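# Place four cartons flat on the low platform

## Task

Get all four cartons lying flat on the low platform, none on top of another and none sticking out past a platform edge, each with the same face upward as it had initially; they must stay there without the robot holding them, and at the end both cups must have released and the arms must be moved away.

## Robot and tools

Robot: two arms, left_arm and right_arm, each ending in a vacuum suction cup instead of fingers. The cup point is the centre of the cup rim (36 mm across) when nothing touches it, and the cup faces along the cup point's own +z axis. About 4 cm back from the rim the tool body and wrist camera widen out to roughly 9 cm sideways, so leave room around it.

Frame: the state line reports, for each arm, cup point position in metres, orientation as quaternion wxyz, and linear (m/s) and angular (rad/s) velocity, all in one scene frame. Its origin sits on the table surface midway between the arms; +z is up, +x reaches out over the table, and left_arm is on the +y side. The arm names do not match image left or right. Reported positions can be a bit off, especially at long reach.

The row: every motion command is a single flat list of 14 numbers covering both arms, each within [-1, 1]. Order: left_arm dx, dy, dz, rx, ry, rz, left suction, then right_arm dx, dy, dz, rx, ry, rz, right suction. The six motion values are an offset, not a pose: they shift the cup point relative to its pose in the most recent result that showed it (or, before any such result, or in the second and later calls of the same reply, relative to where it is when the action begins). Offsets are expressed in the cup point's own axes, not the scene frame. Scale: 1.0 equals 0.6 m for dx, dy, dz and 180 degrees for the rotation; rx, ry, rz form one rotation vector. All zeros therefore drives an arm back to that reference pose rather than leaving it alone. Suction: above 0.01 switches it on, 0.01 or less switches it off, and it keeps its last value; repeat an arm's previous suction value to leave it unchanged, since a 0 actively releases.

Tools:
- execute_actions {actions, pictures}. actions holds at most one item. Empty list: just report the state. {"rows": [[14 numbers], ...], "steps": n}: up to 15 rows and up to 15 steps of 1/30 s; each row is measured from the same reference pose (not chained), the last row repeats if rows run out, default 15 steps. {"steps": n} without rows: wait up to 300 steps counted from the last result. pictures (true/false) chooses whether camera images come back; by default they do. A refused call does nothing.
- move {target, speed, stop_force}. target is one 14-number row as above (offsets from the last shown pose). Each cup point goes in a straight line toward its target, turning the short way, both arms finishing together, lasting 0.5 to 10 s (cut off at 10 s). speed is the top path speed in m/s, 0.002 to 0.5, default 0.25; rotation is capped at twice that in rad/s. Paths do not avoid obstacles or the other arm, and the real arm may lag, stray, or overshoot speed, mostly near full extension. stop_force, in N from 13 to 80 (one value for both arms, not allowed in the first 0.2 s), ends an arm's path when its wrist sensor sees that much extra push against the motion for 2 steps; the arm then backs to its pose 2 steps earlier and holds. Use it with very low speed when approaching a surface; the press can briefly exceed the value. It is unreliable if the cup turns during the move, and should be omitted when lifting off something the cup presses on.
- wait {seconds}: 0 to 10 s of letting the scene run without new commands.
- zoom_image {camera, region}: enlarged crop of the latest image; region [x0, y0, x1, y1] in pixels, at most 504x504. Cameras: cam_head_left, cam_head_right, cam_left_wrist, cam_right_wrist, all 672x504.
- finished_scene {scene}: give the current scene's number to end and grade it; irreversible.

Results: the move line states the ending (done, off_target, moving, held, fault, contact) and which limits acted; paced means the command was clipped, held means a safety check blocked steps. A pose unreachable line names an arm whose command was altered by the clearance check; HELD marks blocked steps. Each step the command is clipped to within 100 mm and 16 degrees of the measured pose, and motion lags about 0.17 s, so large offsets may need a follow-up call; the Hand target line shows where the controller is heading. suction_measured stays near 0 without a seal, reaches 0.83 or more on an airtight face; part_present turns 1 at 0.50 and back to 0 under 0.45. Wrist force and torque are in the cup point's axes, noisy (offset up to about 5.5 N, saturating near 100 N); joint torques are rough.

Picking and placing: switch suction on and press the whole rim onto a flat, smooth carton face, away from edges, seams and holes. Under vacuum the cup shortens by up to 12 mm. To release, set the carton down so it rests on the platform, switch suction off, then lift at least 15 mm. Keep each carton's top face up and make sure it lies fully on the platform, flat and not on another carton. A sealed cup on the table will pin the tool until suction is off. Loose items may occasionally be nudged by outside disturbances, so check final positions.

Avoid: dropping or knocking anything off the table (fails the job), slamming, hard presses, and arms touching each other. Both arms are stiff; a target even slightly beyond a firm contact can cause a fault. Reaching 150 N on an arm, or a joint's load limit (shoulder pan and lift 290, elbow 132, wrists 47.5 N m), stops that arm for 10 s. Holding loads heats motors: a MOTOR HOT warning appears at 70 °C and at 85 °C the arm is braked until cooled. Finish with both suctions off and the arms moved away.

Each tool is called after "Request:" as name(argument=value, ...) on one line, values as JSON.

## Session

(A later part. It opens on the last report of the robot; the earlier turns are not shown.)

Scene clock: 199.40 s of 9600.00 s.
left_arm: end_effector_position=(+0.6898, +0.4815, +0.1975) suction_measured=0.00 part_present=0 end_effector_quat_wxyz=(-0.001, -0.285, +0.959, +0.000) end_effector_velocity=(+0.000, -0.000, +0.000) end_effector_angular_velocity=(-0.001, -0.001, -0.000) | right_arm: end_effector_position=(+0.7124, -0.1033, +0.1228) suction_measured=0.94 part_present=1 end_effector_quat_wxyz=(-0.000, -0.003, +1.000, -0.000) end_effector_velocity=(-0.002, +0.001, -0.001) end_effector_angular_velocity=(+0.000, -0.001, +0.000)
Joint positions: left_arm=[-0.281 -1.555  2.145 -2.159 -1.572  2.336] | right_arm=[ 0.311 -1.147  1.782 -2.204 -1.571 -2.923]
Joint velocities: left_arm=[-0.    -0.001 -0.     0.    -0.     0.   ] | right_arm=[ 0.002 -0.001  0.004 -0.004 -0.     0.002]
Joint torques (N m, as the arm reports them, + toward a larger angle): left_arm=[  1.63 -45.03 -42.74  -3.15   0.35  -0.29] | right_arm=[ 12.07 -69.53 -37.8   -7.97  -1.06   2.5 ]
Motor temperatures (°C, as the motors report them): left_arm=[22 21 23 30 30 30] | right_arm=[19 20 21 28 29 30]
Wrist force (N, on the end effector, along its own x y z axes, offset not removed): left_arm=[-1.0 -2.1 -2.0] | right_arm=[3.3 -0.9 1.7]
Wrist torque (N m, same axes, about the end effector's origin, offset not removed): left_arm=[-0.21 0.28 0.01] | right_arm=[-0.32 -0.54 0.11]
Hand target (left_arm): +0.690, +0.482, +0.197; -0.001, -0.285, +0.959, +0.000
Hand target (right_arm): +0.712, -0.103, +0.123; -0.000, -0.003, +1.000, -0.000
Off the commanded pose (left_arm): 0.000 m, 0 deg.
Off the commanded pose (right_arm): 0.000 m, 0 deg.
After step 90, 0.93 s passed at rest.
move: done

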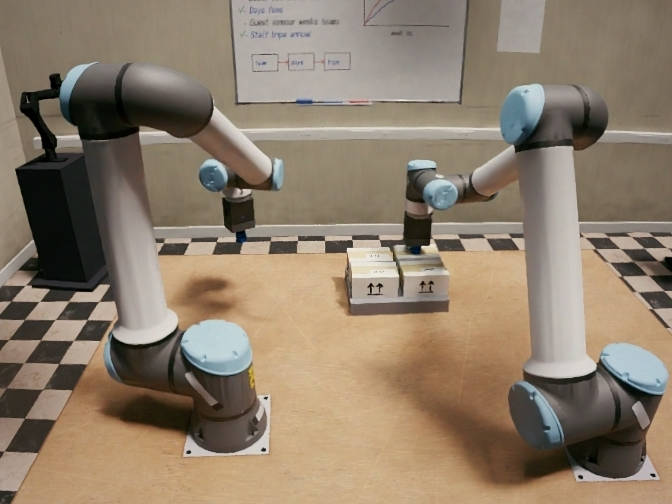

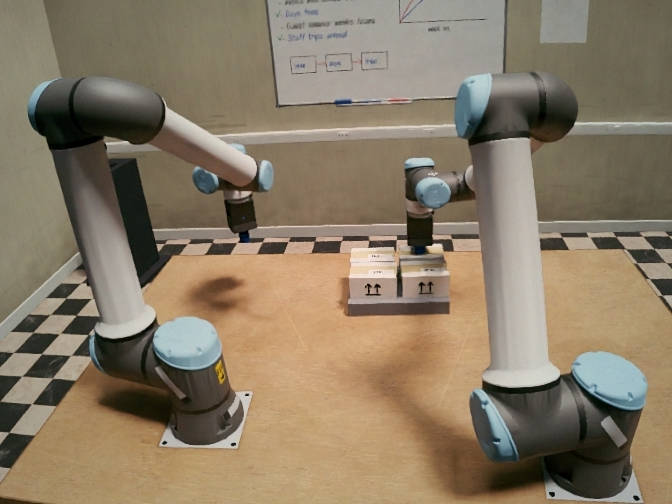

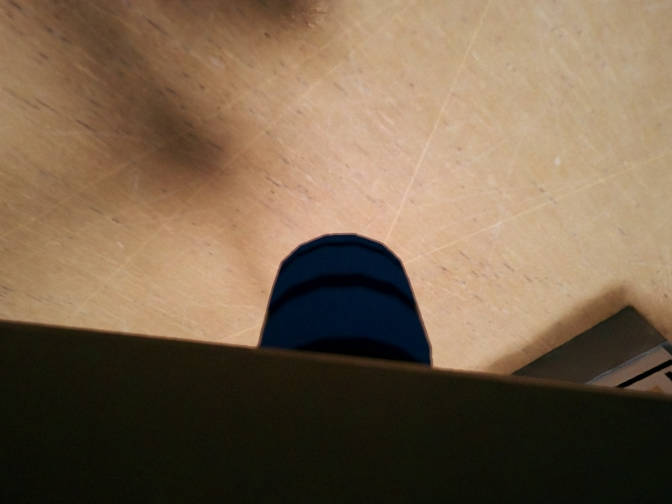

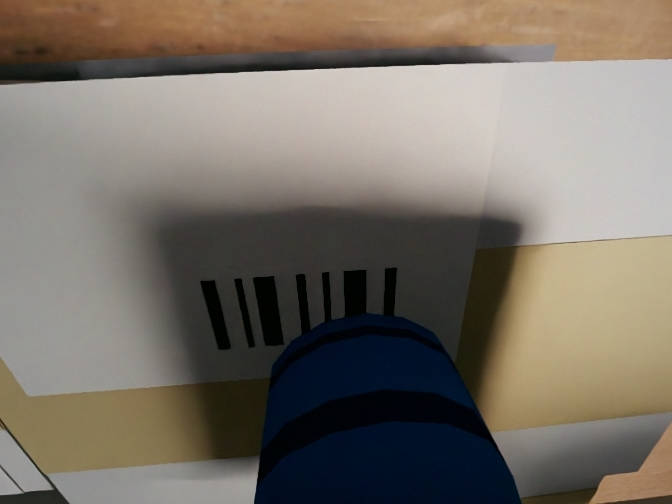

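Request:
execute_actions(actions=[{"rows":[[0,0,0,0,0,0,0,-0.0015,0.001,0,0,0,0,1],[0,0,0,0,0,0,0,-0.003,0.002,0.001,0,0,0,1],[0,0,0,0,0,0,0,-0.0045,0.003,0.002,0,0,0,1],[0,0,0,0,0,0,0,-0.005,0.0033,0.0035,0,0,0,1],[0,0,0,0,0,0,0,-0.005,0.0033,0.005,0,0,0,1],[0,0,0,0,0,0,0,-0.005,0.0033,0.0065,0,0,0,1],[0,0,0,0,0,0,0,-0.005,0.0033,0.008,0,0,0,1],[0,0,0,0,0,0,0,-0.005,0.0033,0.009,0,0,0,1],[0,0,0,0,0,0,0,-0.005,0.0033,0.0098,0,0,0,1]],"steps":15}], pictures=false)

Request:
execute_actions(actions=[{"steps":6}], pictures=false)

Scene clock: 209.53 s of 9600.00 s.
left_arm: end_effector_position=(+0.6898, +0.4815, +0.1975) suction_measured=0.00 part_present=0 end_effector_quat_wxyz=(-0.001, -0.285, +0.959, +0.000) end_effector_velocity=(-0.000, -0.000, -0.000) end_effector_angular_velocity=(-0.000, +0.000, -0.000) | right_arm: end_effector_position=(+0.7152, -0.1013, +0.1176) suction_measured=0.94 part_present=1 end_effector_quat_wxyz=(-0.000, -0.003, +1.000, -0.000) end_effector_velocity=(+0.002, -0.000, -0.004) end_effector_angular_velocity=(-0.000, -0.001, -0.001)
Joint positions: left_arm=[-0.281 -1.555  2.145 -2.159 -1.572  2.336] | right_arm=[ 0.312 -1.137  1.778 -2.21  -1.571 -2.921]
Joint velocities: left_arm=[ 0.  0. -0.  0. -0.  0.] | right_arm=[-0.001  0.006 -0.    -0.007 -0.     0.   ]
Joint torques (N m, as the arm reports them, + toward a larger angle): left_arm=[  1.67 -43.23 -42.34  -3.24   0.17  -0.02] | right_arm=[ 11.37 -69.06 -44.75  -8.09   0.89   2.99]
Motor temperatures (°C, as the motors report them): left_arm=[22 21 23 30 30 30] | right_arm=[19 20 21 28 29 30]
Wrist force (N, on the end effector, along its own x y z axes, offset not removed): left_arm=[-3.8 -2.4 -0.1] | right_arm=[2.0 4.2 6.2]
Wrist torque (N m, same axes, about the end effector's origin, offset not removed): left_arm=[-0.10 0.56 0.01] | right_arm=[0.50 -0.24 0.08]
Hand target (left_arm): +0.690, +0.482, +0.197; -0.001, -0.285, +0.959, +0.000
Hand target (right_arm): +0.715, -0.101, +0.117; -0.000, -0.003, +1.000, -0.000
Off the commanded pose (left_arm): 0.000 m, 0 deg.
Off the commanded pose (right_arm): 0.001 m, 0 deg.
Steps of this call (steps 1 to 90: nothing new was sent; then 6.63 s passed at rest; steps 91 to 105: all 15 steps of this action). Readings (end_effector_position | what the end effector reports):
91: left_arm (+0.6898, +0.4815, +0.1975) | right_arm (+0.7121, -0.1031, +0.1225) | left_arm suction_measured=0.00 part_present=0 | right_arm suction_measured=0.94 part_present=1
92: left_arm (+0.6898, +0.4815, +0.1975) | right_arm (+0.7122, -0.1030, +0.1225) | left_arm suction_measured=0.00 part_present=0 | right_arm suction_measured=0.94 part_present=1
94: left_arm (+0.6898, +0.4815, +0.1975) | right_arm (+0.7130, -0.1026, +0.1223) | left_arm suction_measured=0.00 part_present=0 | right_arm suction_measured=0.94 part_present=1
98: left_arm (+0.6898, +0.4815, +0.1975) | right_arm (+0.7144, -0.1018, +0.1204) | left_arm suction_measured=0.00 part_present=0 | right_arm suction_measured=0.94 part_present=1
105: the state above

Scene clock: 209.73 s of 9600.00 s.
left_arm: end_effector_position=(+0.6898, +0.4815, +0.1975) suction_measured=0.00 part_present=0 end_effector_quat_wxyz=(-0.001, -0.285, +0.959, +0.000) end_effector_velocity=(+0.000, -0.000, +0.000) end_effector_angular_velocity=(-0.000, -0.001, -0.000) | right_arm: end_effector_position=(+0.7154, -0.1012, +0.1172) suction_measured=0.94 part_present=1 end_effector_quat_wxyz=(-0.000, -0.003, +1.000, -0.000) end_effector_velocity=(-0.000, +0.001, -0.002) end_effector_angular_velocity=(-0.000, +0.001, +0.001)
Joint positions: left_arm=[-0.281 -1.555  2.145 -2.159 -1.572  2.336] | right_arm=[ 0.312 -1.137  1.778 -2.211 -1.571 -2.921]
Joint velocities: left_arm=[ 0.    -0.    -0.001  0.     0.     0.   ] | right_arm=[ 0.001  0.002  0.    -0.001 -0.    -0.   ]
Joint torques (N m, as the arm reports them, + toward a larger angle): left_arm=[  0.44 -47.97 -41.88  -3.51   0.28  -0.03] | right_arm=[ 12.69 -71.73 -38.75  -8.16  -0.07   2.97]
Motor temperatures (°C, as the motors report them): left_arm=[22 21 23 30 30 30] | right_arm=[19 20 21 28 29 30]
Wrist force (N, on the end effector, along its own x y z axes, offset not removed): left_arm=[-0.4 -4.3 -1.2] | right_arm=[6.1 -1.6 4.6]
Wrist torque (N m, same axes, about the end effector's origin, offset not removed): left_arm=[-0.48 0.04 0.07] | right_arm=[-0.53 -1.07 0.04]
Hand target (left_arm): +0.690, +0.482, +0.197; -0.001, -0.285, +0.959, +0.000
Hand target (right_arm): +0.715, -0.101, +0.117; -0.000, -0.003, +1.000, -0.000
Off the commanded pose (left_arm): 0.000 m, 0 deg.
Off the commanded pose (right_arm): 0.000 m, 0 deg.
Steps of this call (steps 1 to 6: nothing new was sent). Readings (end_effector_position | what the end effector reports):
1: left_arm (+0.6898, +0.4815, +0.1975) | right_arm (+0.7153, -0.1013, +0.1175) | left_arm suction_measured=0.00 part_present=0 | right_arm suction_measured=0.94 part_present=1
2: left_arm (+0.6898, +0.4815, +0.1975) | right_arm (+0.7153, -0.1013, +0.1174) | left_arm suction_measured=0.00 part_present=0 | right_arm suction_measured=0.94 part_present=1
4: left_arm (+0.6898, +0.4815, +0.1975) | right_arm (+0.7154, -0.1013, +0.1172) | left_arm suction_measured=0.00 part_present=0 | right_arm suction_measured=0.94 part_present=1
6: the state above

Request:
execute_actions(actions=[{"rows":[[0,0,0,0,0,0,0,0,0,0.001,0,0,0,1],[0,0,0,0,0,0,0,0,0,0.002,0,0,0,1],[0,0,0,0,0,0,0,0,0,0.0025,0,0,0,1],[0,0,0,0,0,0,0,0,0,0.0025,0,0,0,1],[0,0,0,0,0,0,0,0,0,0.0025,0,0,0,1],[0,0,0,0,0,0,0,0,0,0.0025,0,0,0,1],[0,0,0,0,0,0,0,0,0,0.0025,0,0,0,1],[0,0,0,0,0,0,0,0,0,0.0025,0,0,0,1],[0,0,0,0,0,0,0,0,0,0.0025,0,0,0,1],[0,0,0,0,0,0,0,0,0,0.0025,0,0,0,0]],"steps":15}], pictures=false)

Request:
execute_actions(actions=[{"rows":[[0,0,0,0,0,0,0,0,0,-0.004,0,0,0,0],[0,0,0,0,0,0,0,0,0,-0.009,0,0,0,0],[0,0,0,0,0,0,0,0,0,-0.015,0,0,0,0],[0,0,0,0,0,0,0,0,0,-0.022,0,0,0,0],[0,0,0,0,0,0,0,0,0,-0.030,0,0,0,0],[0,0,0,0,0,0,0,0,0,-0.038,0,0,0,0],[0,0,0,0,0,0,0,0,0,-0.046,0,0,0,0],[0,0,0,0,0,0,0,0,0,-0.053,0,0,0,0]],"steps":12}], pictures=false)

Request:
move(target=[0,0,0,0,0,0,0, 0.09,-0.18,-0.31,0,0,0,0], speed=0.4)

Request:
zoom_image(camera="cam_right_wrist", region=[200, 0, 380, 290])

Scene clock: 223.03 s of 9600.00 s.
left_arm: end_effector_position=(+0.6898, +0.4815, +0.1975) suction_measured=0.00 part_present=0 end_effector_quat_wxyz=(-0.001, -0.285, +0.959, +0.000) end_effector_velocity=(+0.000, +0.000, +0.000) end_effector_angular_velocity=(+0.001, -0.001, -0.000) | right_arm: end_effector_position=(+0.7154, -0.1012, +0.1158) suction_measured=0.00 part_present=0 end_effector_quat_wxyz=(-0.000, -0.003, +1.000, -0.000) end_effector_velocity=(-0.001, +0.001, -0.001) end_effector_angular_velocity=(-0.001, +0.001, +0.001)
Joint positions: left_arm=[-0.281 -1.555  2.145 -2.159 -1.572  2.336] | right_arm=[ 0.312 -1.135  1.778 -2.213 -1.571 -2.921]
Joint velocities: left_arm=[ 0.    -0.    -0.    -0.     0.001  0.   ] | right_arm=[ 0.002  0.001  0.    -0.    -0.001  0.   ]
Joint torques (N m, as the arm reports them, + toward a larger angle): left_arm=[  2.23 -45.38 -42.77  -3.43   0.12  -0.19] | right_arm=[  7.11 -57.14 -31.52  -6.93  -1.36   2.03]
Motor temperatures (°C, as the motors report them): left_arm=[22 21 23 30 30 30] | right_arm=[19 20 21 28 29 30]
Wrist force (N, on the end effector, along its own x y z axes, offset not removed): left_arm=[0.5 -2.2 -0.3] | right_arm=[5.7 -0.9 -11.7]
Wrist torque (N m, same axes, about the end effector's origin, offset not removed): left_arm=[-0.23 -0.11 -0.02] | right_arm=[-0.25 -0.60 -0.03]
Hand target (left_arm): +0.690, +0.482, +0.197; -0.001, -0.285, +0.959, +0.000
Hand target (right_arm): +0.715, -0.101, +0.116; -0.000, -0.003, +1.000, -0.000
Off the commanded pose (left_arm): 0.000 m, 0 deg.
Off the commanded pose (right_arm): 0.000 m, 0 deg.
Steps of this call (steps 1 to 90: nothing new was sent; then 9.80 s passed at rest; steps 91 to 105: all 15 steps of this action). Readings (end_effector_position | what the end effector reports):
91: left_arm (+0.6898, +0.4815, +0.1975) | right_arm (+0.7153, -0.1013, +0.1169) | left_arm suction_measured=0.00 part_present=0 | right_arm suction_measured=0.94 part_present=1
92: left_arm (+0.6898, +0.4815, +0.1975) | right_arm (+0.7154, -0.1013, +0.1169) | left_arm suction_measured=0.00 part_present=0 | right_arm suction_measured=0.94 part_present=1
94: left_arm (+0.6898, +0.4815, +0.1975) | right_arm (+0.7154, -0.1013, +0.1165) | left_arm suction_measured=0.00 part_present=0 | right_arm suction_measured=0.94 part_present=1
98: left_arm (+0.6898, +0.4815, +0.1975) | right_arm (+0.7154, -0.1013, +0.1160) | left_arm suction_measured=0.00 part_present=0 | right_arm suction_measured=0.94 part_present=1
105: the state above

Scene clock: 223.43 s of 9600.00 s.
left_arm: end_effector_position=(+0.6898, +0.4815, +0.1975) suction_measured=0.00 part_present=0 end_effector_quat_wxyz=(-0.001, -0.285, +0.959, +0.000) end_effector_velocity=(-0.000, -0.000, -0.000) end_effector_angular_velocity=(-0.000, +0.001, -0.000) | right_arm: end_effector_position=(+0.7155, -0.1012, +0.1407) suction_measured=0.00 part_present=0 end_effector_quat_wxyz=(-0.000, -0.003, +1.000, -0.000) end_effector_velocity=(+0.000, -0.002, +0.052) end_effector_angular_velocity=(-0.001, +0.002, -0.001)
Joint positions: left_arm=[-0.281 -1.555  2.145 -2.159 -1.572  2.336] | right_arm=[ 0.312 -1.16   1.762 -2.173 -1.571 -2.921]
Joint velocities: left_arm=[ 0.     0.     0.001 -0.    -0.     0.   ] | right_arm=[-0.002 -0.049 -0.037  0.088 -0.001 -0.001]
Joint torques (N m, as the arm reports them, + toward a larger angle): left_arm=[  1.08 -45.66 -41.98  -3.34  -0.01  -0.03] | right_arm=[ 11.52 -80.56 -47.15  -1.83  -1.12   3.02]
Motor temperatures (°C, as the motors report them): left_arm=[22 21 23 30 30 30] | right_arm=[19 20 21 28 29 30]
Wrist force (N, on the end effector, along its own x y z axes, offset not removed): left_arm=[1.4 2.3 2.4] | right_arm=[4.7 0.7 -0.4]
Wrist torque (N m, same axes, about the end effector's origin, offset not removed): left_arm=[0.60 -0.17 -0.10] | right_arm=[-0.08 -0.79 0.10]
Hand target (left_arm): +0.690, +0.482, +0.197; -0.001, -0.285, +0.959, +0.000
Hand target (right_arm): +0.715, -0.101, +0.148; -0.000, -0.003, +1.000, -0.000
Off the commanded pose (left_arm): 0.000 m, 0 deg.
Off the commanded pose (right_arm): 0.007 m, 0 deg.
Steps of this call (steps 1 to 12: all 12 steps of this action). Readings (end_effector_position | what the end effector reports):
1: left_arm (+0.6898, +0.4815, +0.1975) | right_arm (+0.7154, -0.1012, +0.1158) | left_arm suction_measured=0.00 part_present=0 | right_arm suction_measured=0.00 part_present=0
2: left_arm (+0.6898, +0.4815, +0.1975) | right_arm (+0.7154, -0.1013, +0.1161) | left_arm suction_measured=0.00 part_present=0 | right_arm suction_measured=0.00 part_present=0
4: left_arm (+0.6898, +0.4815, +0.1975) | right_arm (+0.7153, -0.1013, +0.1183) | left_arm suction_measured=0.00 part_present=0 | right_arm suction_measured=0.00 part_present=0
8: left_arm (+0.6898, +0.4815, +0.1975) | right_arm (+0.7154, -0.1013, +0.1292) | left_arm suction_measured=0.00 part_present=0 | right_arm suction_measured=0.00 part_present=0
12: the state above

Scene clock: 225.17 s of 9600.00 s.
left_arm: end_effector_position=(+0.6898, +0.4815, +0.1975) suction_measured=0.00 part_present=0 end_effector_quat_wxyz=(-0.001, -0.285, +0.959, +0.000) end_effector_velocity=(+0.000, -0.000, +0.000) end_effector_angular_velocity=(-0.000, -0.000, +0.000) | right_arm: end_effector_position=(+0.6619, -0.2092, +0.3327) suction_measured=0.00 part_present=0 end_effector_quat_wxyz=(-0.000, -0.003, +1.000, -0.000) end_effector_velocity=(-0.001, -0.002, +0.002) end_effector_angular_velocity=(-0.000, +0.000, +0.000)
Joint positions: left_arm=[-0.281 -1.555  2.145 -2.159 -1.572  2.336] | right_arm=[ 0.188 -1.439  1.755 -1.887 -1.571 -3.045]
Joint velocities: left_arm=[-0. -0. -0. -0. -0. -0.] | right_arm=[-0.002 -0.003 -0.001  0.004 -0.    -0.002]
Joint torques (N m, as the arm reports them, + toward a larger angle): left_arm=[  1.62 -45.71 -42.34  -3.57   0.14   0.38] | right_arm=[-17.9  -65.84 -55.72  -2.1    3.25  -1.95]
Motor temperatures (°C, as the motors report them): left_arm=[22 21 23 30 30 30] | right_arm=[19 20 21 28 29 30]
Wrist force (N, on the end effector, along its own x y z axes, offset not removed): left_arm=[-0.9 -1.0 2.5] | right_arm=[2.4 -0.3 -2.7]
Wrist torque (N m, same axes, about the end effector's origin, offset not removed): left_arm=[-0.05 0.09 0.07] | right_arm=[-0.14 -0.33 0.17]
Hand target (left_arm): +0.690, +0.482, +0.197; -0.001, -0.285, +0.959, +0.000
Hand target (right_arm): +0.662, -0.209, +0.333; -0.000, -0.003, +1.000, -0.000
Off the commanded pose (left_arm): 0.000 m, 0 deg.
Off the commanded pose (right_arm): 0.001 m, 0 deg.
move: done

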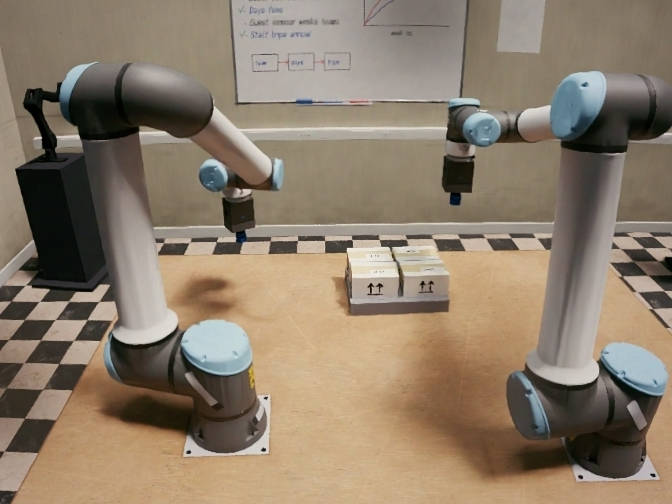

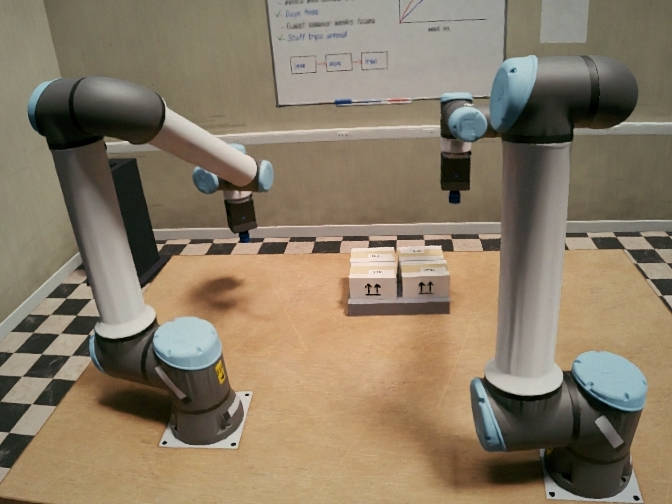

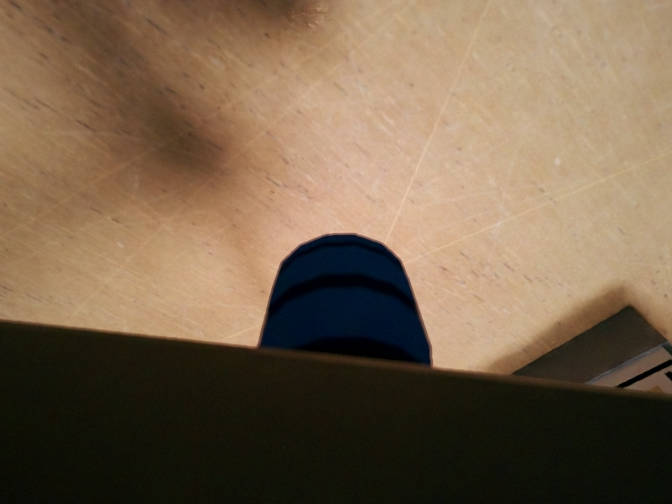

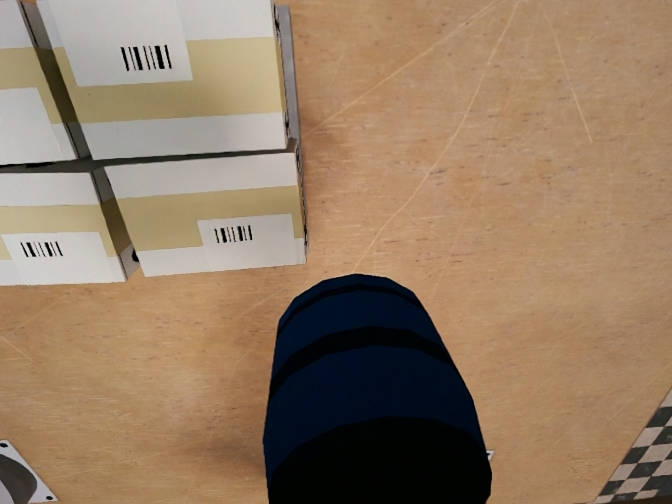

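Region (200, 0, 380, 290) of cam_right_wrist's 672x504 image, scaled by 1.738, with more detail than that image has; it fills the left 313 columns of this view, and the rest is white.

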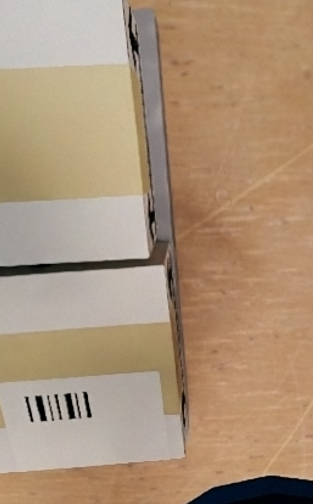

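Request:
zoom_image(camera="cam_right_wrist", region=[270, 125, 330, 205])

Request:
zoom_image(camera="cam_right_wrist", region=[275, 195, 335, 275])

Request:
zoom_image(camera="cam_head_left", region=[335, 235, 465, 325])

Region (270, 125, 330, 205) of cam_right_wrist's 672x504 image, scaled by 6.300, with more detail than that image has; it fills the left 378 columns of this view, and the rest is white.

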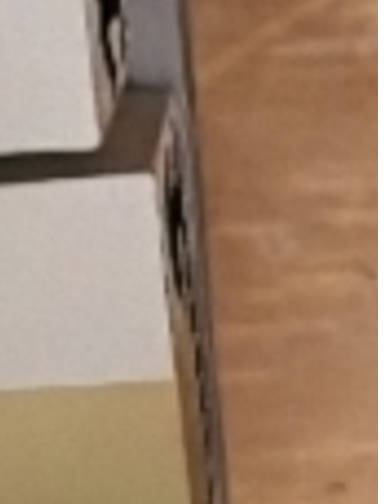

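Region (275, 195, 335, 275) of cam_right_wrist's 672x504 image, scaled by 6.300, with more detail than that image has; it fills the left 378 columns of this view, and the rest is white.

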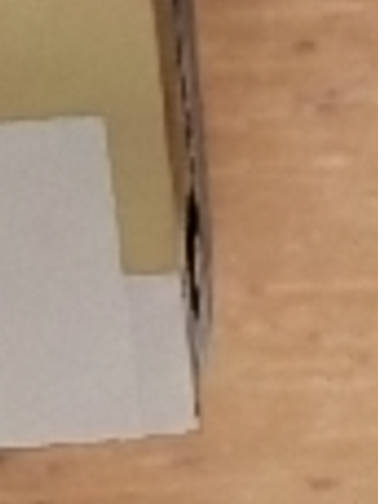

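Region (335, 235, 465, 325) of cam_head_left's 672x504 image, scaled by 3.877, with more detail than that image has; it fills the top 349 rows of this view, and the rest is white.

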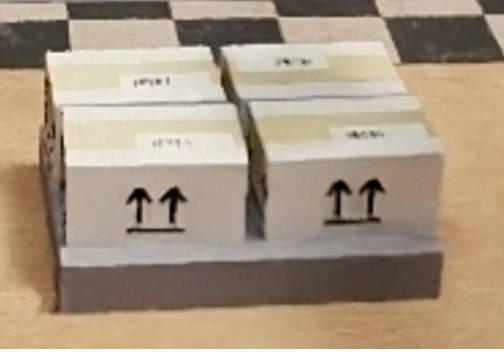

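Request:
move(target=[0,0,0,0,0,0,0, 0.087,0.167,0.326,0,0,0,0], speed=0.4)

Request:
execute_actions(actions=[{"rows":[[0,0,0,0,0,0,0,0,0,0.002,0,0,0,1],[0,0,0,0,0,0,0,0,0,0.004,0,0,0,1],[0,0,0,0,0,0,0,0,0,0.006,0,0,0,1],[0,0,0,0,0,0,0,0,0,0.008,0,0,0,1],[0,0,0,0,0,0,0,0,0,0.010,0,0,0,1],[0,0,0,0,0,0,0,0,0,0.012,0,0,0,1],[0,0,0,0,0,0,0,0,0,0.014,0,0,0,1],[0,0,0,0,0,0,0,0,0,0.016,0,0,0,1],[0,0,0,0,0,0,0,0,0,0.018,0,0,0,1],[0,0,0,0,0,0,0,0,0,0.020,0,0,0,1],[0,0,0,0,0,0,0,0,0,0.022,0,0,0,1],[0,0,0,0,0,0,0,0,0,0.024,0,0,0,1],[0,0,0,0,0,0,0,0,0,0.026,0,0,0,1]],"steps":15}], pictures=false)

Request:
execute_actions(actions=[{"steps":10}], pictures=false)

Scene clock: 238.23 s of 9600.00 s.
left_arm: end_effector_position=(+0.6898, +0.4815, +0.1975) suction_measured=0.00 part_present=0 end_effector_quat_wxyz=(-0.001, -0.285, +0.959, +0.000) end_effector_velocity=(-0.000, +0.000, +0.000) end_effector_angular_velocity=(+0.001, -0.000, -0.000) | right_arm: end_effector_position=(+0.6093, -0.1095, +0.1375) suction_measured=0.00 part_present=0 end_effector_quat_wxyz=(-0.000, -0.003, +1.000, -0.000) end_effector_velocity=(+0.000, +0.001, -0.004) end_effector_angular_velocity=(-0.002, +0.001, -0.000)
Joint positions: left_arm=[-0.281 -1.555  2.145 -2.159 -1.572  2.336] | right_arm=[ 0.334 -1.295  1.966 -2.241 -1.572 -2.9  ]
Joint velocities: left_arm=[ 0.    -0.     0.     0.     0.001  0.   ] | right_arm=[ 0.001  0.005  0.001 -0.005 -0.001  0.002]
Joint torques (N m, as the arm reports them, + toward a larger angle): left_arm=[  0.95 -46.2  -42.75  -3.58  -0.1   -0.08] | right_arm=[ 12.55 -53.81 -33.61  -7.75  -3.78   3.28]
Motor temperatures (°C, as the motors report them): left_arm=[22 21 23 30 30 30] | right_arm=[19 20 21 28 29 30]
Wrist force (N, on the end effector, along its own x y z axes, offset not removed): left_arm=[0.7 3.2 3.2] | right_arm=[3.5 0.2 -1.3]
Wrist torque (N m, same axes, about the end effector's origin, offset not removed): left_arm=[0.73 -0.18 -0.04] | right_arm=[-0.08 -0.54 0.05]
Hand target (left_arm): +0.690, +0.482, +0.197; -0.001, -0.285, +0.959, +0.000
Hand target (right_arm): +0.609, -0.109, +0.137; -0.000, -0.003, +1.000, -0.000
Off the commanded pose (left_arm): 0.000 m, 0 deg.
Off the commanded pose (right_arm): 0.000 m, 0 deg.
After step 90, 8.70 s passed at rest.
move: done

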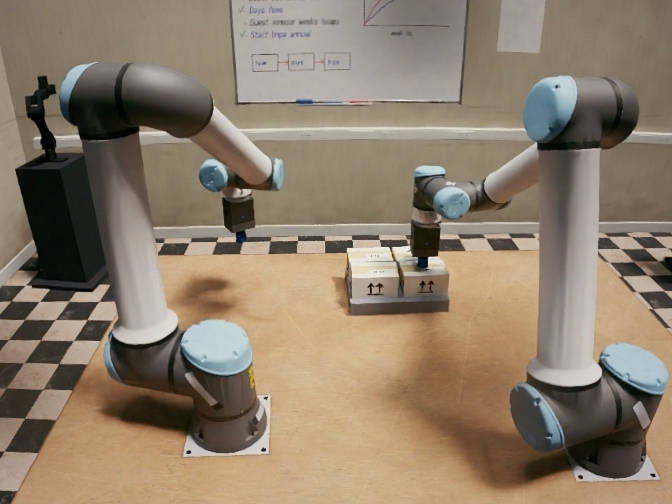

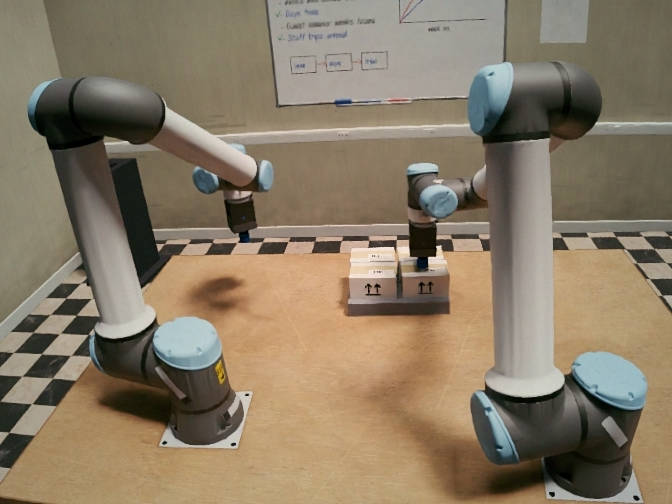

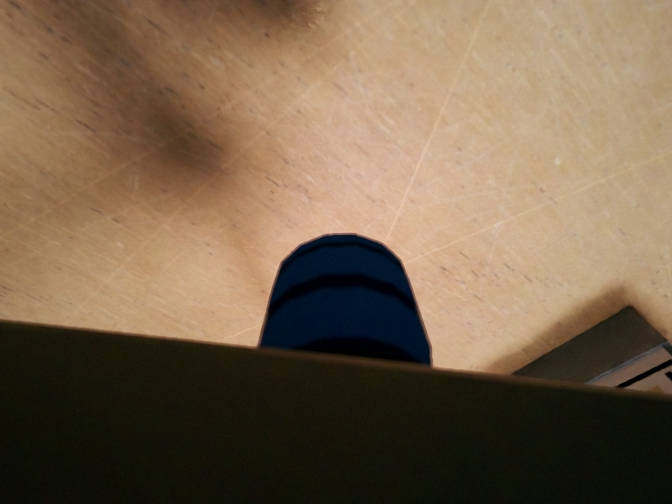

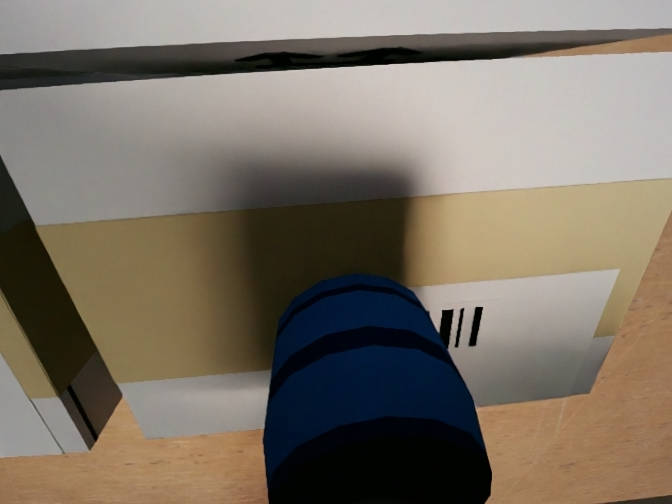

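Scene clock: 238.73 s of 9600.00 s.
left_arm: end_effector_position=(+0.6898, +0.4815, +0.1975) suction_measured=0.00 part_present=0 end_effector_quat_wxyz=(-0.001, -0.285, +0.959, +0.000) end_effector_velocity=(+0.000, -0.000, +0.000) end_effector_angular_velocity=(-0.001, -0.001, -0.000) | right_arm: end_effector_position=(+0.6092, -0.1095, +0.1253) suction_measured=0.29 part_present=0 end_effector_quat_wxyz=(-0.000, -0.003, +1.000, -0.000) end_effector_velocity=(-0.001, +0.001, -0.029) end_effector_angular_velocity=(-0.000, +0.003, +0.001)
Joint positions: left_arm=[-0.281 -1.555  2.145 -2.159 -1.572  2.336] | right_arm=[ 0.334 -1.282  1.975 -2.263 -1.572 -2.9  ]
Joint velocities: left_arm=[-0.     0.    -0.001 -0.    -0.001  0.   ] | right_arm=[ 0.001  0.033  0.019 -0.048  0.001 -0.   ]
Joint torques (N m, as the arm reports them, + toward a larger angle): left_arm=[  1.27 -45.66 -42.29  -3.54   0.11   0.09] | right_arm=[ -5.37 -59.93 -38.01  -8.74  -3.87  -0.58]
Motor temperatures (°C, as the motors report them): left_arm=[22 21 23 30 30 30] | right_arm=[19 20 21 28 29 30]
Wrist force (N, on the end effector, along its own x y z axes, offset not removed): left_arm=[-0.9 -3.1 -1.6] | right_arm=[1.9 -2.2 9.4]
Wrist torque (N m, same axes, about the end effector's origin, offset not removed): left_arm=[-0.25 0.01 0.03] | right_arm=[-0.52 -0.28 0.14]
Hand target (left_arm): +0.690, +0.482, +0.197; -0.001, -0.285, +0.959, +0.000
Hand target (right_arm): +0.609, -0.110, +0.122; -0.000, -0.003, +1.000, -0.000
Off the commanded pose (left_arm): 0.000 m, 0 deg.
Off the commanded pose (right_arm): 0.003 m, 0 deg.
Steps of this call (steps 1 to 15: all 15 steps of this action). Readings (end_effector_position | what the end effector reports):
1: left_arm (+0.6898, +0.4815, +0.1975) | right_arm (+0.6093, -0.1095, +0.1374) | left_arm suction_measured=0.00 part_present=0 | right_arm suction_measured=0.00 part_present=0
2: left_arm (+0.6898, +0.4815, +0.1975) | right_arm (+0.6093, -0.1095, +0.1372) | left_arm suction_measured=0.00 part_present=0 | right_arm suction_measured=0.00 part_present=0
4: left_arm (+0.6898, +0.4815, +0.1975) | right_arm (+0.6093, -0.1095, +0.1363) | left_arm suction_measured=0.00 part_present=0 | right_arm suction_measured=0.00 part_present=0
8: left_arm (+0.6898, +0.4815, +0.1975) | right_arm (+0.6093, -0.1095, +0.1329) | left_arm suction_measured=0.00 part_present=0 | right_arm suction_measured=0.00 part_present=0
15: the state above

Scene clock: 239.07 s of 9600.00 s.
left_arm: end_effector_position=(+0.6898, +0.4815, +0.1975) suction_measured=0.00 part_present=0 end_effector_quat_wxyz=(-0.001, -0.285, +0.959, +0.000) end_effector_velocity=(-0.000, +0.000, -0.001) end_effector_angular_velocity=(+0.001, +0.001, +0.001) | right_arm: end_effector_position=(+0.6093, -0.1095, +0.1222) suction_measured=0.93 part_present=1 end_effector_quat_wxyz=(-0.000, -0.003, +1.000, -0.000) end_effector_velocity=(+0.000, -0.000, -0.002) end_effector_angular_velocity=(-0.000, -0.000, +0.000)
Joint positions: left_arm=[-0.281 -1.555  2.145 -2.159 -1.572  2.336] | right_arm=[ 0.334 -1.278  1.977 -2.269 -1.572 -2.9  ]
Joint velocities: left_arm=[ 0.     0.     0.001  0.     0.001 -0.001] | right_arm=[-0.     0.003  0.001 -0.004 -0.    -0.001]
Joint torques (N m, as the arm reports them, + toward a larger angle): left_arm=[  1.07 -46.54 -42.56  -3.51   0.32   0.31] | right_arm=[-17.5  -56.46 -34.8   -7.81  -3.01  -2.32]
Motor temperatures (°C, as the motors report them): left_arm=[22 21 23 30 30 30] | right_arm=[19 20 21 28 29 30]
Wrist force (N, on the end effector, along its own x y z axes, offset not removed): left_arm=[-1.5 -0.7 0.6] | right_arm=[3.5 -2.6 3.5]
Wrist torque (N m, same axes, about the end effector's origin, offset not removed): left_arm=[0.06 0.23 0.17] | right_arm=[-0.52 -0.60 0.08]
Hand target (left_arm): +0.690, +0.482, +0.197; -0.001, -0.285, +0.959, +0.000
Hand target (right_arm): +0.609, -0.110, +0.122; -0.000, -0.003, +1.000, -0.000
Off the commanded pose (left_arm): 0.000 m, 0 deg.
Off the commanded pose (right_arm): 0.000 m, 0 deg.
Steps of this call (steps 1 to 10: nothing new was sent). Readings (end_effector_position | what the end effector reports):
1: left_arm (+0.6898, +0.4815, +0.1975) | right_arm (+0.6092, -0.1095, +0.1246) | left_arm suction_measured=0.00 part_present=0 | right_arm suction_measured=0.39 part_present=0
2: left_arm (+0.6898, +0.4815, +0.1975) | right_arm (+0.6092, -0.1095, +0.1239) | left_arm suction_measured=0.00 part_present=0 | right_arm suction_measured=0.56 part_present=1
4: left_arm (+0.6898, +0.4815, +0.1975) | right_arm (+0.6092, -0.1095, +0.1231) | left_arm suction_measured=0.00 part_present=0 | right_arm suction_measured=0.76 part_present=1
8: left_arm (+0.6898, +0.4815, +0.1975) | right_arm (+0.6093, -0.1095, +0.1223) | left_arm suction_measured=0.00 part_present=0 | right_arm suction_measured=0.90 part_present=1
10: the state above

Request:
execute_actions(actions=[])

Scene clock: 246.60 s of 9600.00 s.
left_arm: end_effector_position=(+0.6898, +0.4815, +0.1975) suction_measured=0.00 part_present=0 end_effector_quat_wxyz=(-0.001, -0.285, +0.959, +0.000) end_effector_velocity=(-0.000, +0.000, -0.000) end_effector_angular_velocity=(+0.001, +0.000, +0.000) | right_arm: end_effector_position=(+0.6093, -0.1095, +0.1219) suction_measured=0.94 part_present=1 end_effector_quat_wxyz=(-0.000, -0.003, +1.000, -0.000) end_effector_velocity=(-0.001, +0.001, +0.001) end_effector_angular_velocity=(-0.001, -0.001, +0.001)
Joint positions: left_arm=[-0.281 -1.555  2.145 -2.159 -1.572  2.336] | right_arm=[ 0.334 -1.278  1.977 -2.269 -1.572 -2.9  ]
Joint velocities: left_arm=[-0.    -0.     0.     0.     0.001 -0.   ] | right_arm=[ 0.001 -0.002  0.     0.001 -0.001  0.   ]
Joint torques (N m, as the arm reports them, + toward a larger angle): left_arm=[  1.54 -45.57 -41.46  -3.42   0.19  -0.05] | right_arm=[-16.58 -56.88 -35.32  -8.03   2.68  -2.32]
Motor temperatures (°C, as the motors report them): left_arm=[22 21 23 30 30 30] | right_arm=[19 20 21 28 29 30]
Wrist force (N, on the end effector, along its own x y z axes, offset not removed): left_arm=[-0.9 -1.4 -2.2] | right_arm=[0.6 1.9 2.2]
Wrist torque (N m, same axes, about the end effector's origin, offset not removed): left_arm=[-0.17 0.19 0.03] | right_arm=[0.26 0.02 0.03]
Hand target (left_arm): +0.690, +0.482, +0.197; -0.001, -0.285, +0.959, +0.000
Hand target (right_arm): +0.609, -0.110, +0.122; -0.000, -0.003, +1.000, -0.000
Off the commanded pose (left_arm): 0.000 m, 0 deg.
Off the commanded pose (right_arm): 0.000 m, 0 deg.
Steps of this call (steps 1 to 90: nothing new was sent; then 4.53 s passed at rest). Readings (end_effector_position | what the end effector reports):
1: left_arm (+0.6898, +0.4815, +0.1975) | right_arm (+0.6093, -0.1095, +0.1221) | left_arm suction_measured=0.00 part_present=0 | right_arm suction_measured=0.93 part_present=1
2: left_arm (+0.6898, +0.4815, +0.1975) | right_arm (+0.6093, -0.1095, +0.1221) | left_arm suction_measured=0.00 part_present=0 | right_arm suction_measured=0.93 part_present=1
4: left_arm (+0.6898, +0.4815, +0.1975) | right_arm (+0.6093, -0.1095, +0.1220) | left_arm suction_measured=0.00 part_present=0 | right_arm suction_measured=0.94 part_present=1
8: left_arm (+0.6898, +0.4815, +0.1975) | right_arm (+0.6093, -0.1095, +0.1220) | left_arm suction_measured=0.00 part_present=0 | right_arm suction_measured=0.94 part_present=1
90: the state above

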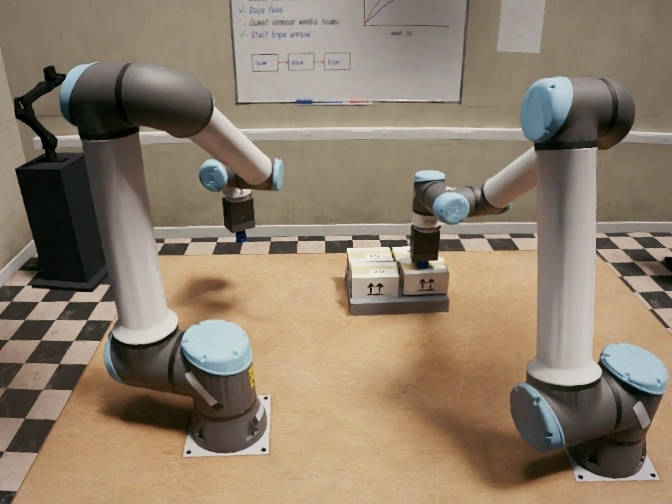

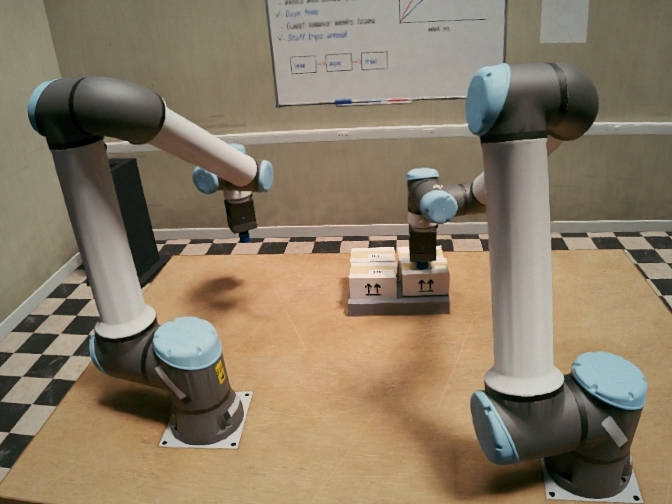

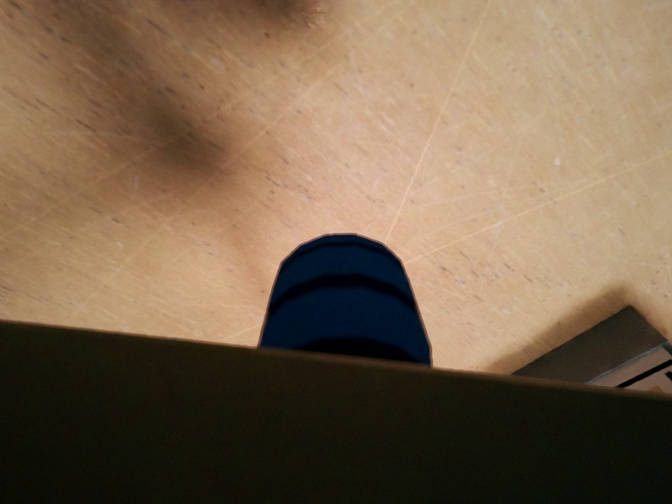

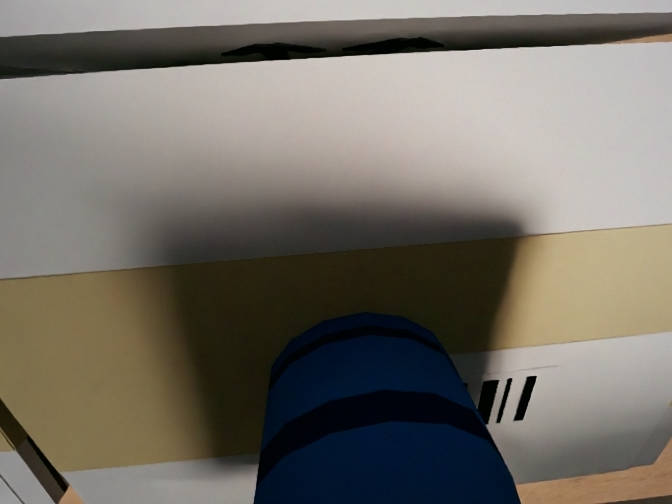

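Request:
execute_actions(actions=[{"rows": [[0,0,0,0,0,0,0,0.0005,0.0012,0,0,0,0.0005,1],[0,0,0,0,0,0,0,0.001,0.0025,0,0,0,0.001,1],[0,0,0,0,0,0,0,0.0015,0.004,0,0,0,0.002,1],[0,0,0,0,0,0,0,0.002,0.0055,0,0,0,0.0025,1],[0,0,0,0,0,0,0,0.0027,0.007,0,0,0,0.0033,1],[0,0,0,0,0,0,0,0.0033,0.0083,0,0,0,0.004,1]],"steps":15}], pictures=false)

Request:
execute_actions(actions=[{"rows": [[0,0,0,0,0,0,0,0,0,0.001,0,0,0,1],[0,0,0,0,0,0,0,0,0,0.002,0,0,0,1],[0,0,0,0,0,0,0,0,0,0.003,0,0,0,1],[0,0,0,0,0,0,0,0,0,0.004,0,0,0,1],[0,0,0,0,0,0,0,0,0,0.005,0,0,0,1],[0,0,0,0,0,0,0,0,0,0.006,0,0,0,1],[0,0,0,0,0,0,0,0,0,0.007,0,0,0,1],[0,0,0,0,0,0,0,0,0,0.008,0,0,0,1],[0,0,0,0,0,0,0,0,0,0.009,0,0,0,1],[0,0,0,0,0,0,0,0,0,0.0097,0,0,0,1]],"steps":15}], pictures=false)

Scene clock: 254.40 s of 9600.00 s.
left_arm: end_effector_position=(+0.6898, +0.4815, +0.1975) suction_measured=0.00 part_present=0 end_effector_quat_wxyz=(-0.001, -0.285, +0.959, +0.000) end_effector_velocity=(-0.000, -0.000, -0.000) end_effector_angular_velocity=(-0.000, +0.001, -0.000) | right_arm: end_effector_position=(+0.6074, -0.1049, +0.1219) suction_measured=0.94 part_present=1 end_effector_quat_wxyz=(-0.000, +0.003, +1.000, -0.000) end_effector_velocity=(-0.002, +0.004, -0.002) end_effector_angular_velocity=(-0.000, +0.002, -0.005)
Joint positions: left_arm=[-0.281 -1.555  2.145 -2.159 -1.572  2.336] | right_arm=[ 0.341 -1.277  1.976 -2.269 -1.572 -2.882]
Joint velocities: left_arm=[-0.  0.  0.  0. -0. -0.] | right_arm=[ 0.005  0.003 -0.001 -0.     0.     0.01 ]
Joint torques (N m, as the arm reports them, + toward a larger angle): left_arm=[  2.93 -45.79 -41.64  -3.15  -0.05  -0.14] | right_arm=[ 11.26 -56.61 -48.83  -2.55   2.73   3.4 ]
Motor temperatures (°C, as the motors report them): left_arm=[22 21 23 30 30 30] | right_arm=[19 20 21 28 29 30]
Wrist force (N, on the end effector, along its own x y z axes, offset not removed): left_arm=[-0.4 -0.1 0.0] | right_arm=[4.7 1.6 3.4]
Wrist torque (N m, same axes, about the end effector's origin, offset not removed): left_arm=[0.02 0.04 -0.06] | right_arm=[0.09 -0.62 0.17]
Hand target (left_arm): +0.690, +0.482, +0.197; -0.001, -0.285, +0.959, +0.000
Hand target (right_arm): +0.607, -0.105, +0.122; -0.000, +0.004, +1.000, -0.000
Off the commanded pose (left_arm): 0.000 m, 0 deg.
Off the commanded pose (right_arm): 0.000 m, 0 deg.
Steps of this call (steps 1 to 90: nothing new was sent; then 4.30 s passed at rest; steps 91 to 105: all 15 steps of this action). Readings (end_effector_position | what the end effector reports):
91: left_arm (+0.6898, +0.4815, +0.1975) | right_arm (+0.6093, -0.1095, +0.1219) | left_arm suction_measured=0.00 part_present=0 | right_arm suction_measured=0.94 part_present=1
92: left_arm (+0.6898, +0.4815, +0.1975) | right_arm (+0.6093, -0.1095, +0.1219) | left_arm suction_measured=0.00 part_present=0 | right_arm suction_measured=0.94 part_present=1
94: left_arm (+0.6898, +0.4815, +0.1975) | right_arm (+0.6090, -0.1089, +0.1219) | left_arm suction_measured=0.00 part_present=0 | right_arm suction_measured=0.94 part_present=1
98: left_arm (+0.6898, +0.4815, +0.1975) | right_arm (+0.6081, -0.1066, +0.1218) | left_arm suction_measured=0.00 part_present=0 | right_arm suction_measured=0.94 part_present=1
105: the state above

Scene clock: 254.90 s of 9600.00 s.
left_arm: end_effector_position=(+0.6898, +0.4815, +0.1975) suction_measured=0.00 part_present=0 end_effector_quat_wxyz=(-0.001, -0.285, +0.959, +0.000) end_effector_velocity=(+0.000, +0.000, +0.000) end_effector_angular_velocity=(+0.000, -0.001, -0.000) | right_arm: end_effector_position=(+0.6074, -0.1048, +0.1168) suction_measured=0.94 part_present=1 end_effector_quat_wxyz=(-0.000, +0.003, +1.000, -0.000) end_effector_velocity=(+0.000, -0.001, -0.005) end_effector_angular_velocity=(-0.000, +0.000, -0.002)
Joint positions: left_arm=[-0.281 -1.555  2.145 -2.159 -1.572  2.336] | right_arm=[ 0.341 -1.271  1.979 -2.278 -1.572 -2.882]
Joint velocities: left_arm=[ 0. -0. -0.  0.  0.  0.] | right_arm=[-0.001  0.006  0.004 -0.01  -0.     0.   ]
Joint torques (N m, as the arm reports them, + toward a larger angle): left_arm=[  0.25 -44.58 -43.09  -3.54   0.06  -0.01] | right_arm=[-18.21 -59.92 -35.74  -8.08   2.89  -2.35]
Motor temperatures (°C, as the motors report them): left_arm=[22 21 23 30 30 30] | right_arm=[19 20 21 28 29 30]
Wrist force (N, on the end effector, along its own x y z axes, offset not removed): left_arm=[-0.7 -0.4 0.4] | right_arm=[3.5 1.2 0.9]
Wrist torque (N m, same axes, about the end effector's origin, offset not removed): left_arm=[0.12 -0.05 0.01] | right_arm=[0.04 -0.46 0.15]
Hand target (left_arm): +0.690, +0.482, +0.197; -0.001, -0.285, +0.959, +0.000
Hand target (right_arm): +0.607, -0.105, +0.116; -0.000, +0.003, +1.000, -0.000
Off the commanded pose (left_arm): 0.000 m, 0 deg.
Off the commanded pose (right_arm): 0.001 m, 0 deg.
Steps of this call (steps 1 to 15: all 15 steps of this action). Readings (end_effector_position | what the end effector reports):
1: left_arm (+0.6898, +0.4815, +0.1975) | right_arm (+0.6074, -0.1048, +0.1219) | left_arm suction_measured=0.00 part_present=0 | right_arm suction_measured=0.94 part_present=1
2: left_arm (+0.6898, +0.4815, +0.1975) | right_arm (+0.6074, -0.1048, +0.1218) | left_arm suction_measured=0.00 part_present=0 | right_arm suction_measured=0.94 part_present=1
4: left_arm (+0.6898, +0.4815, +0.1975) | right_arm (+0.6075, -0.1048, +0.1215) | left_arm suction_measured=0.00 part_present=0 | right_arm suction_measured=0.94 part_present=1
8: left_arm (+0.6898, +0.4815, +0.1975) | right_arm (+0.6075, -0.1048, +0.1197) | left_arm suction_measured=0.00 part_present=0 | right_arm suction_measured=0.94 part_present=1
15: the state above

Request:
execute_actions(actions=[{"rows": [[0,0,0,0,0,0,0,0,0,0.0015,0,0,0,1]],"steps":10}], pictures=false)

Scene clock: 256.87 s of 9600.00 s.
left_arm: end_effector_position=(+0.6898, +0.4815, +0.1975) suction_measured=0.00 part_present=0 end_effector_quat_wxyz=(-0.001, -0.285, +0.959, +0.000) end_effector_velocity=(+0.000, -0.000, -0.000) end_effector_angular_velocity=(-0.000, +0.000, +0.000) | right_arm: end_effector_position=(+0.6074, -0.1049, +0.1159) suction_measured=0.94 part_present=1 end_effector_quat_wxyz=(-0.000, +0.003, +1.000, -0.000) end_effector_velocity=(+0.000, -0.000, -0.001) end_effector_angular_velocity=(-0.000, +0.001, -0.000)
Joint positions: left_arm=[-0.281 -1.555  2.145 -2.159 -1.572  2.336] | right_arm=[ 0.341 -1.27   1.98  -2.28  -1.572 -2.882]
Joint velocities: left_arm=[ 0.  0. -0. -0. -0.  0.] | right_arm=[-0.     0.001 -0.     0.    -0.     0.   ]
Joint torques (N m, as the arm reports them, + toward a larger angle): left_arm=[  1.61 -44.46 -41.75  -3.43   0.09  -0.09] | right_arm=[  0.97 -56.64 -34.67  -8.14   2.5   -1.61]
Motor temperatures (°C, as the motors report them): left_arm=[22 21 23 30 30 30] | right_arm=[19 20 21 28 29 30]
Wrist force (N, on the end effector, along its own x y z axes, offset not removed): left_arm=[-1.1 -1.8 1.1] | right_arm=[1.1 0.6 -0.2]
Wrist torque (N m, same axes, about the end effector's origin, offset not removed): left_arm=[-0.15 0.11 0.00] | right_arm=[-0.07 -0.11 0.14]
Hand target (left_arm): +0.690, +0.482, +0.197; -0.001, -0.285, +0.959, +0.000
Hand target (right_arm): +0.607, -0.105, +0.116; -0.000, +0.003, +1.000, -0.000
Off the commanded pose (left_arm): 0.000 m, 0 deg.
Off the commanded pose (right_arm): 0.000 m, 0 deg.
Steps of this call (steps 1 to 49: nothing new was sent; steps 50 to 59: all 10 steps of this action). Readings (end_effector_position | what the end effector reports):
50: left_arm (+0.6898, +0.4815, +0.1975) | right_arm (+0.6074, -0.1049, +0.1161) | left_arm suction_measured=0.00 part_present=0 | right_arm suction_measured=0.94 part_present=1
51: left_arm (+0.6898, +0.4815, +0.1975) | right_arm (+0.6074, -0.1049, +0.1161) | left_arm suction_measured=0.00 part_present=0 | right_arm suction_measured=0.94 part_present=1
53: left_arm (+0.6898, +0.4815, +0.1975) | right_arm (+0.6074, -0.1049, +0.1160) | left_arm suction_measured=0.00 part_present=0 | right_arm suction_measured=0.94 part_present=1
57: left_arm (+0.6898, +0.4815, +0.1975) | right_arm (+0.6074, -0.1049, +0.1159) | left_arm suction_measured=0.00 part_present=0 | right_arm suction_measured=0.94 part_present=1
59: the state above


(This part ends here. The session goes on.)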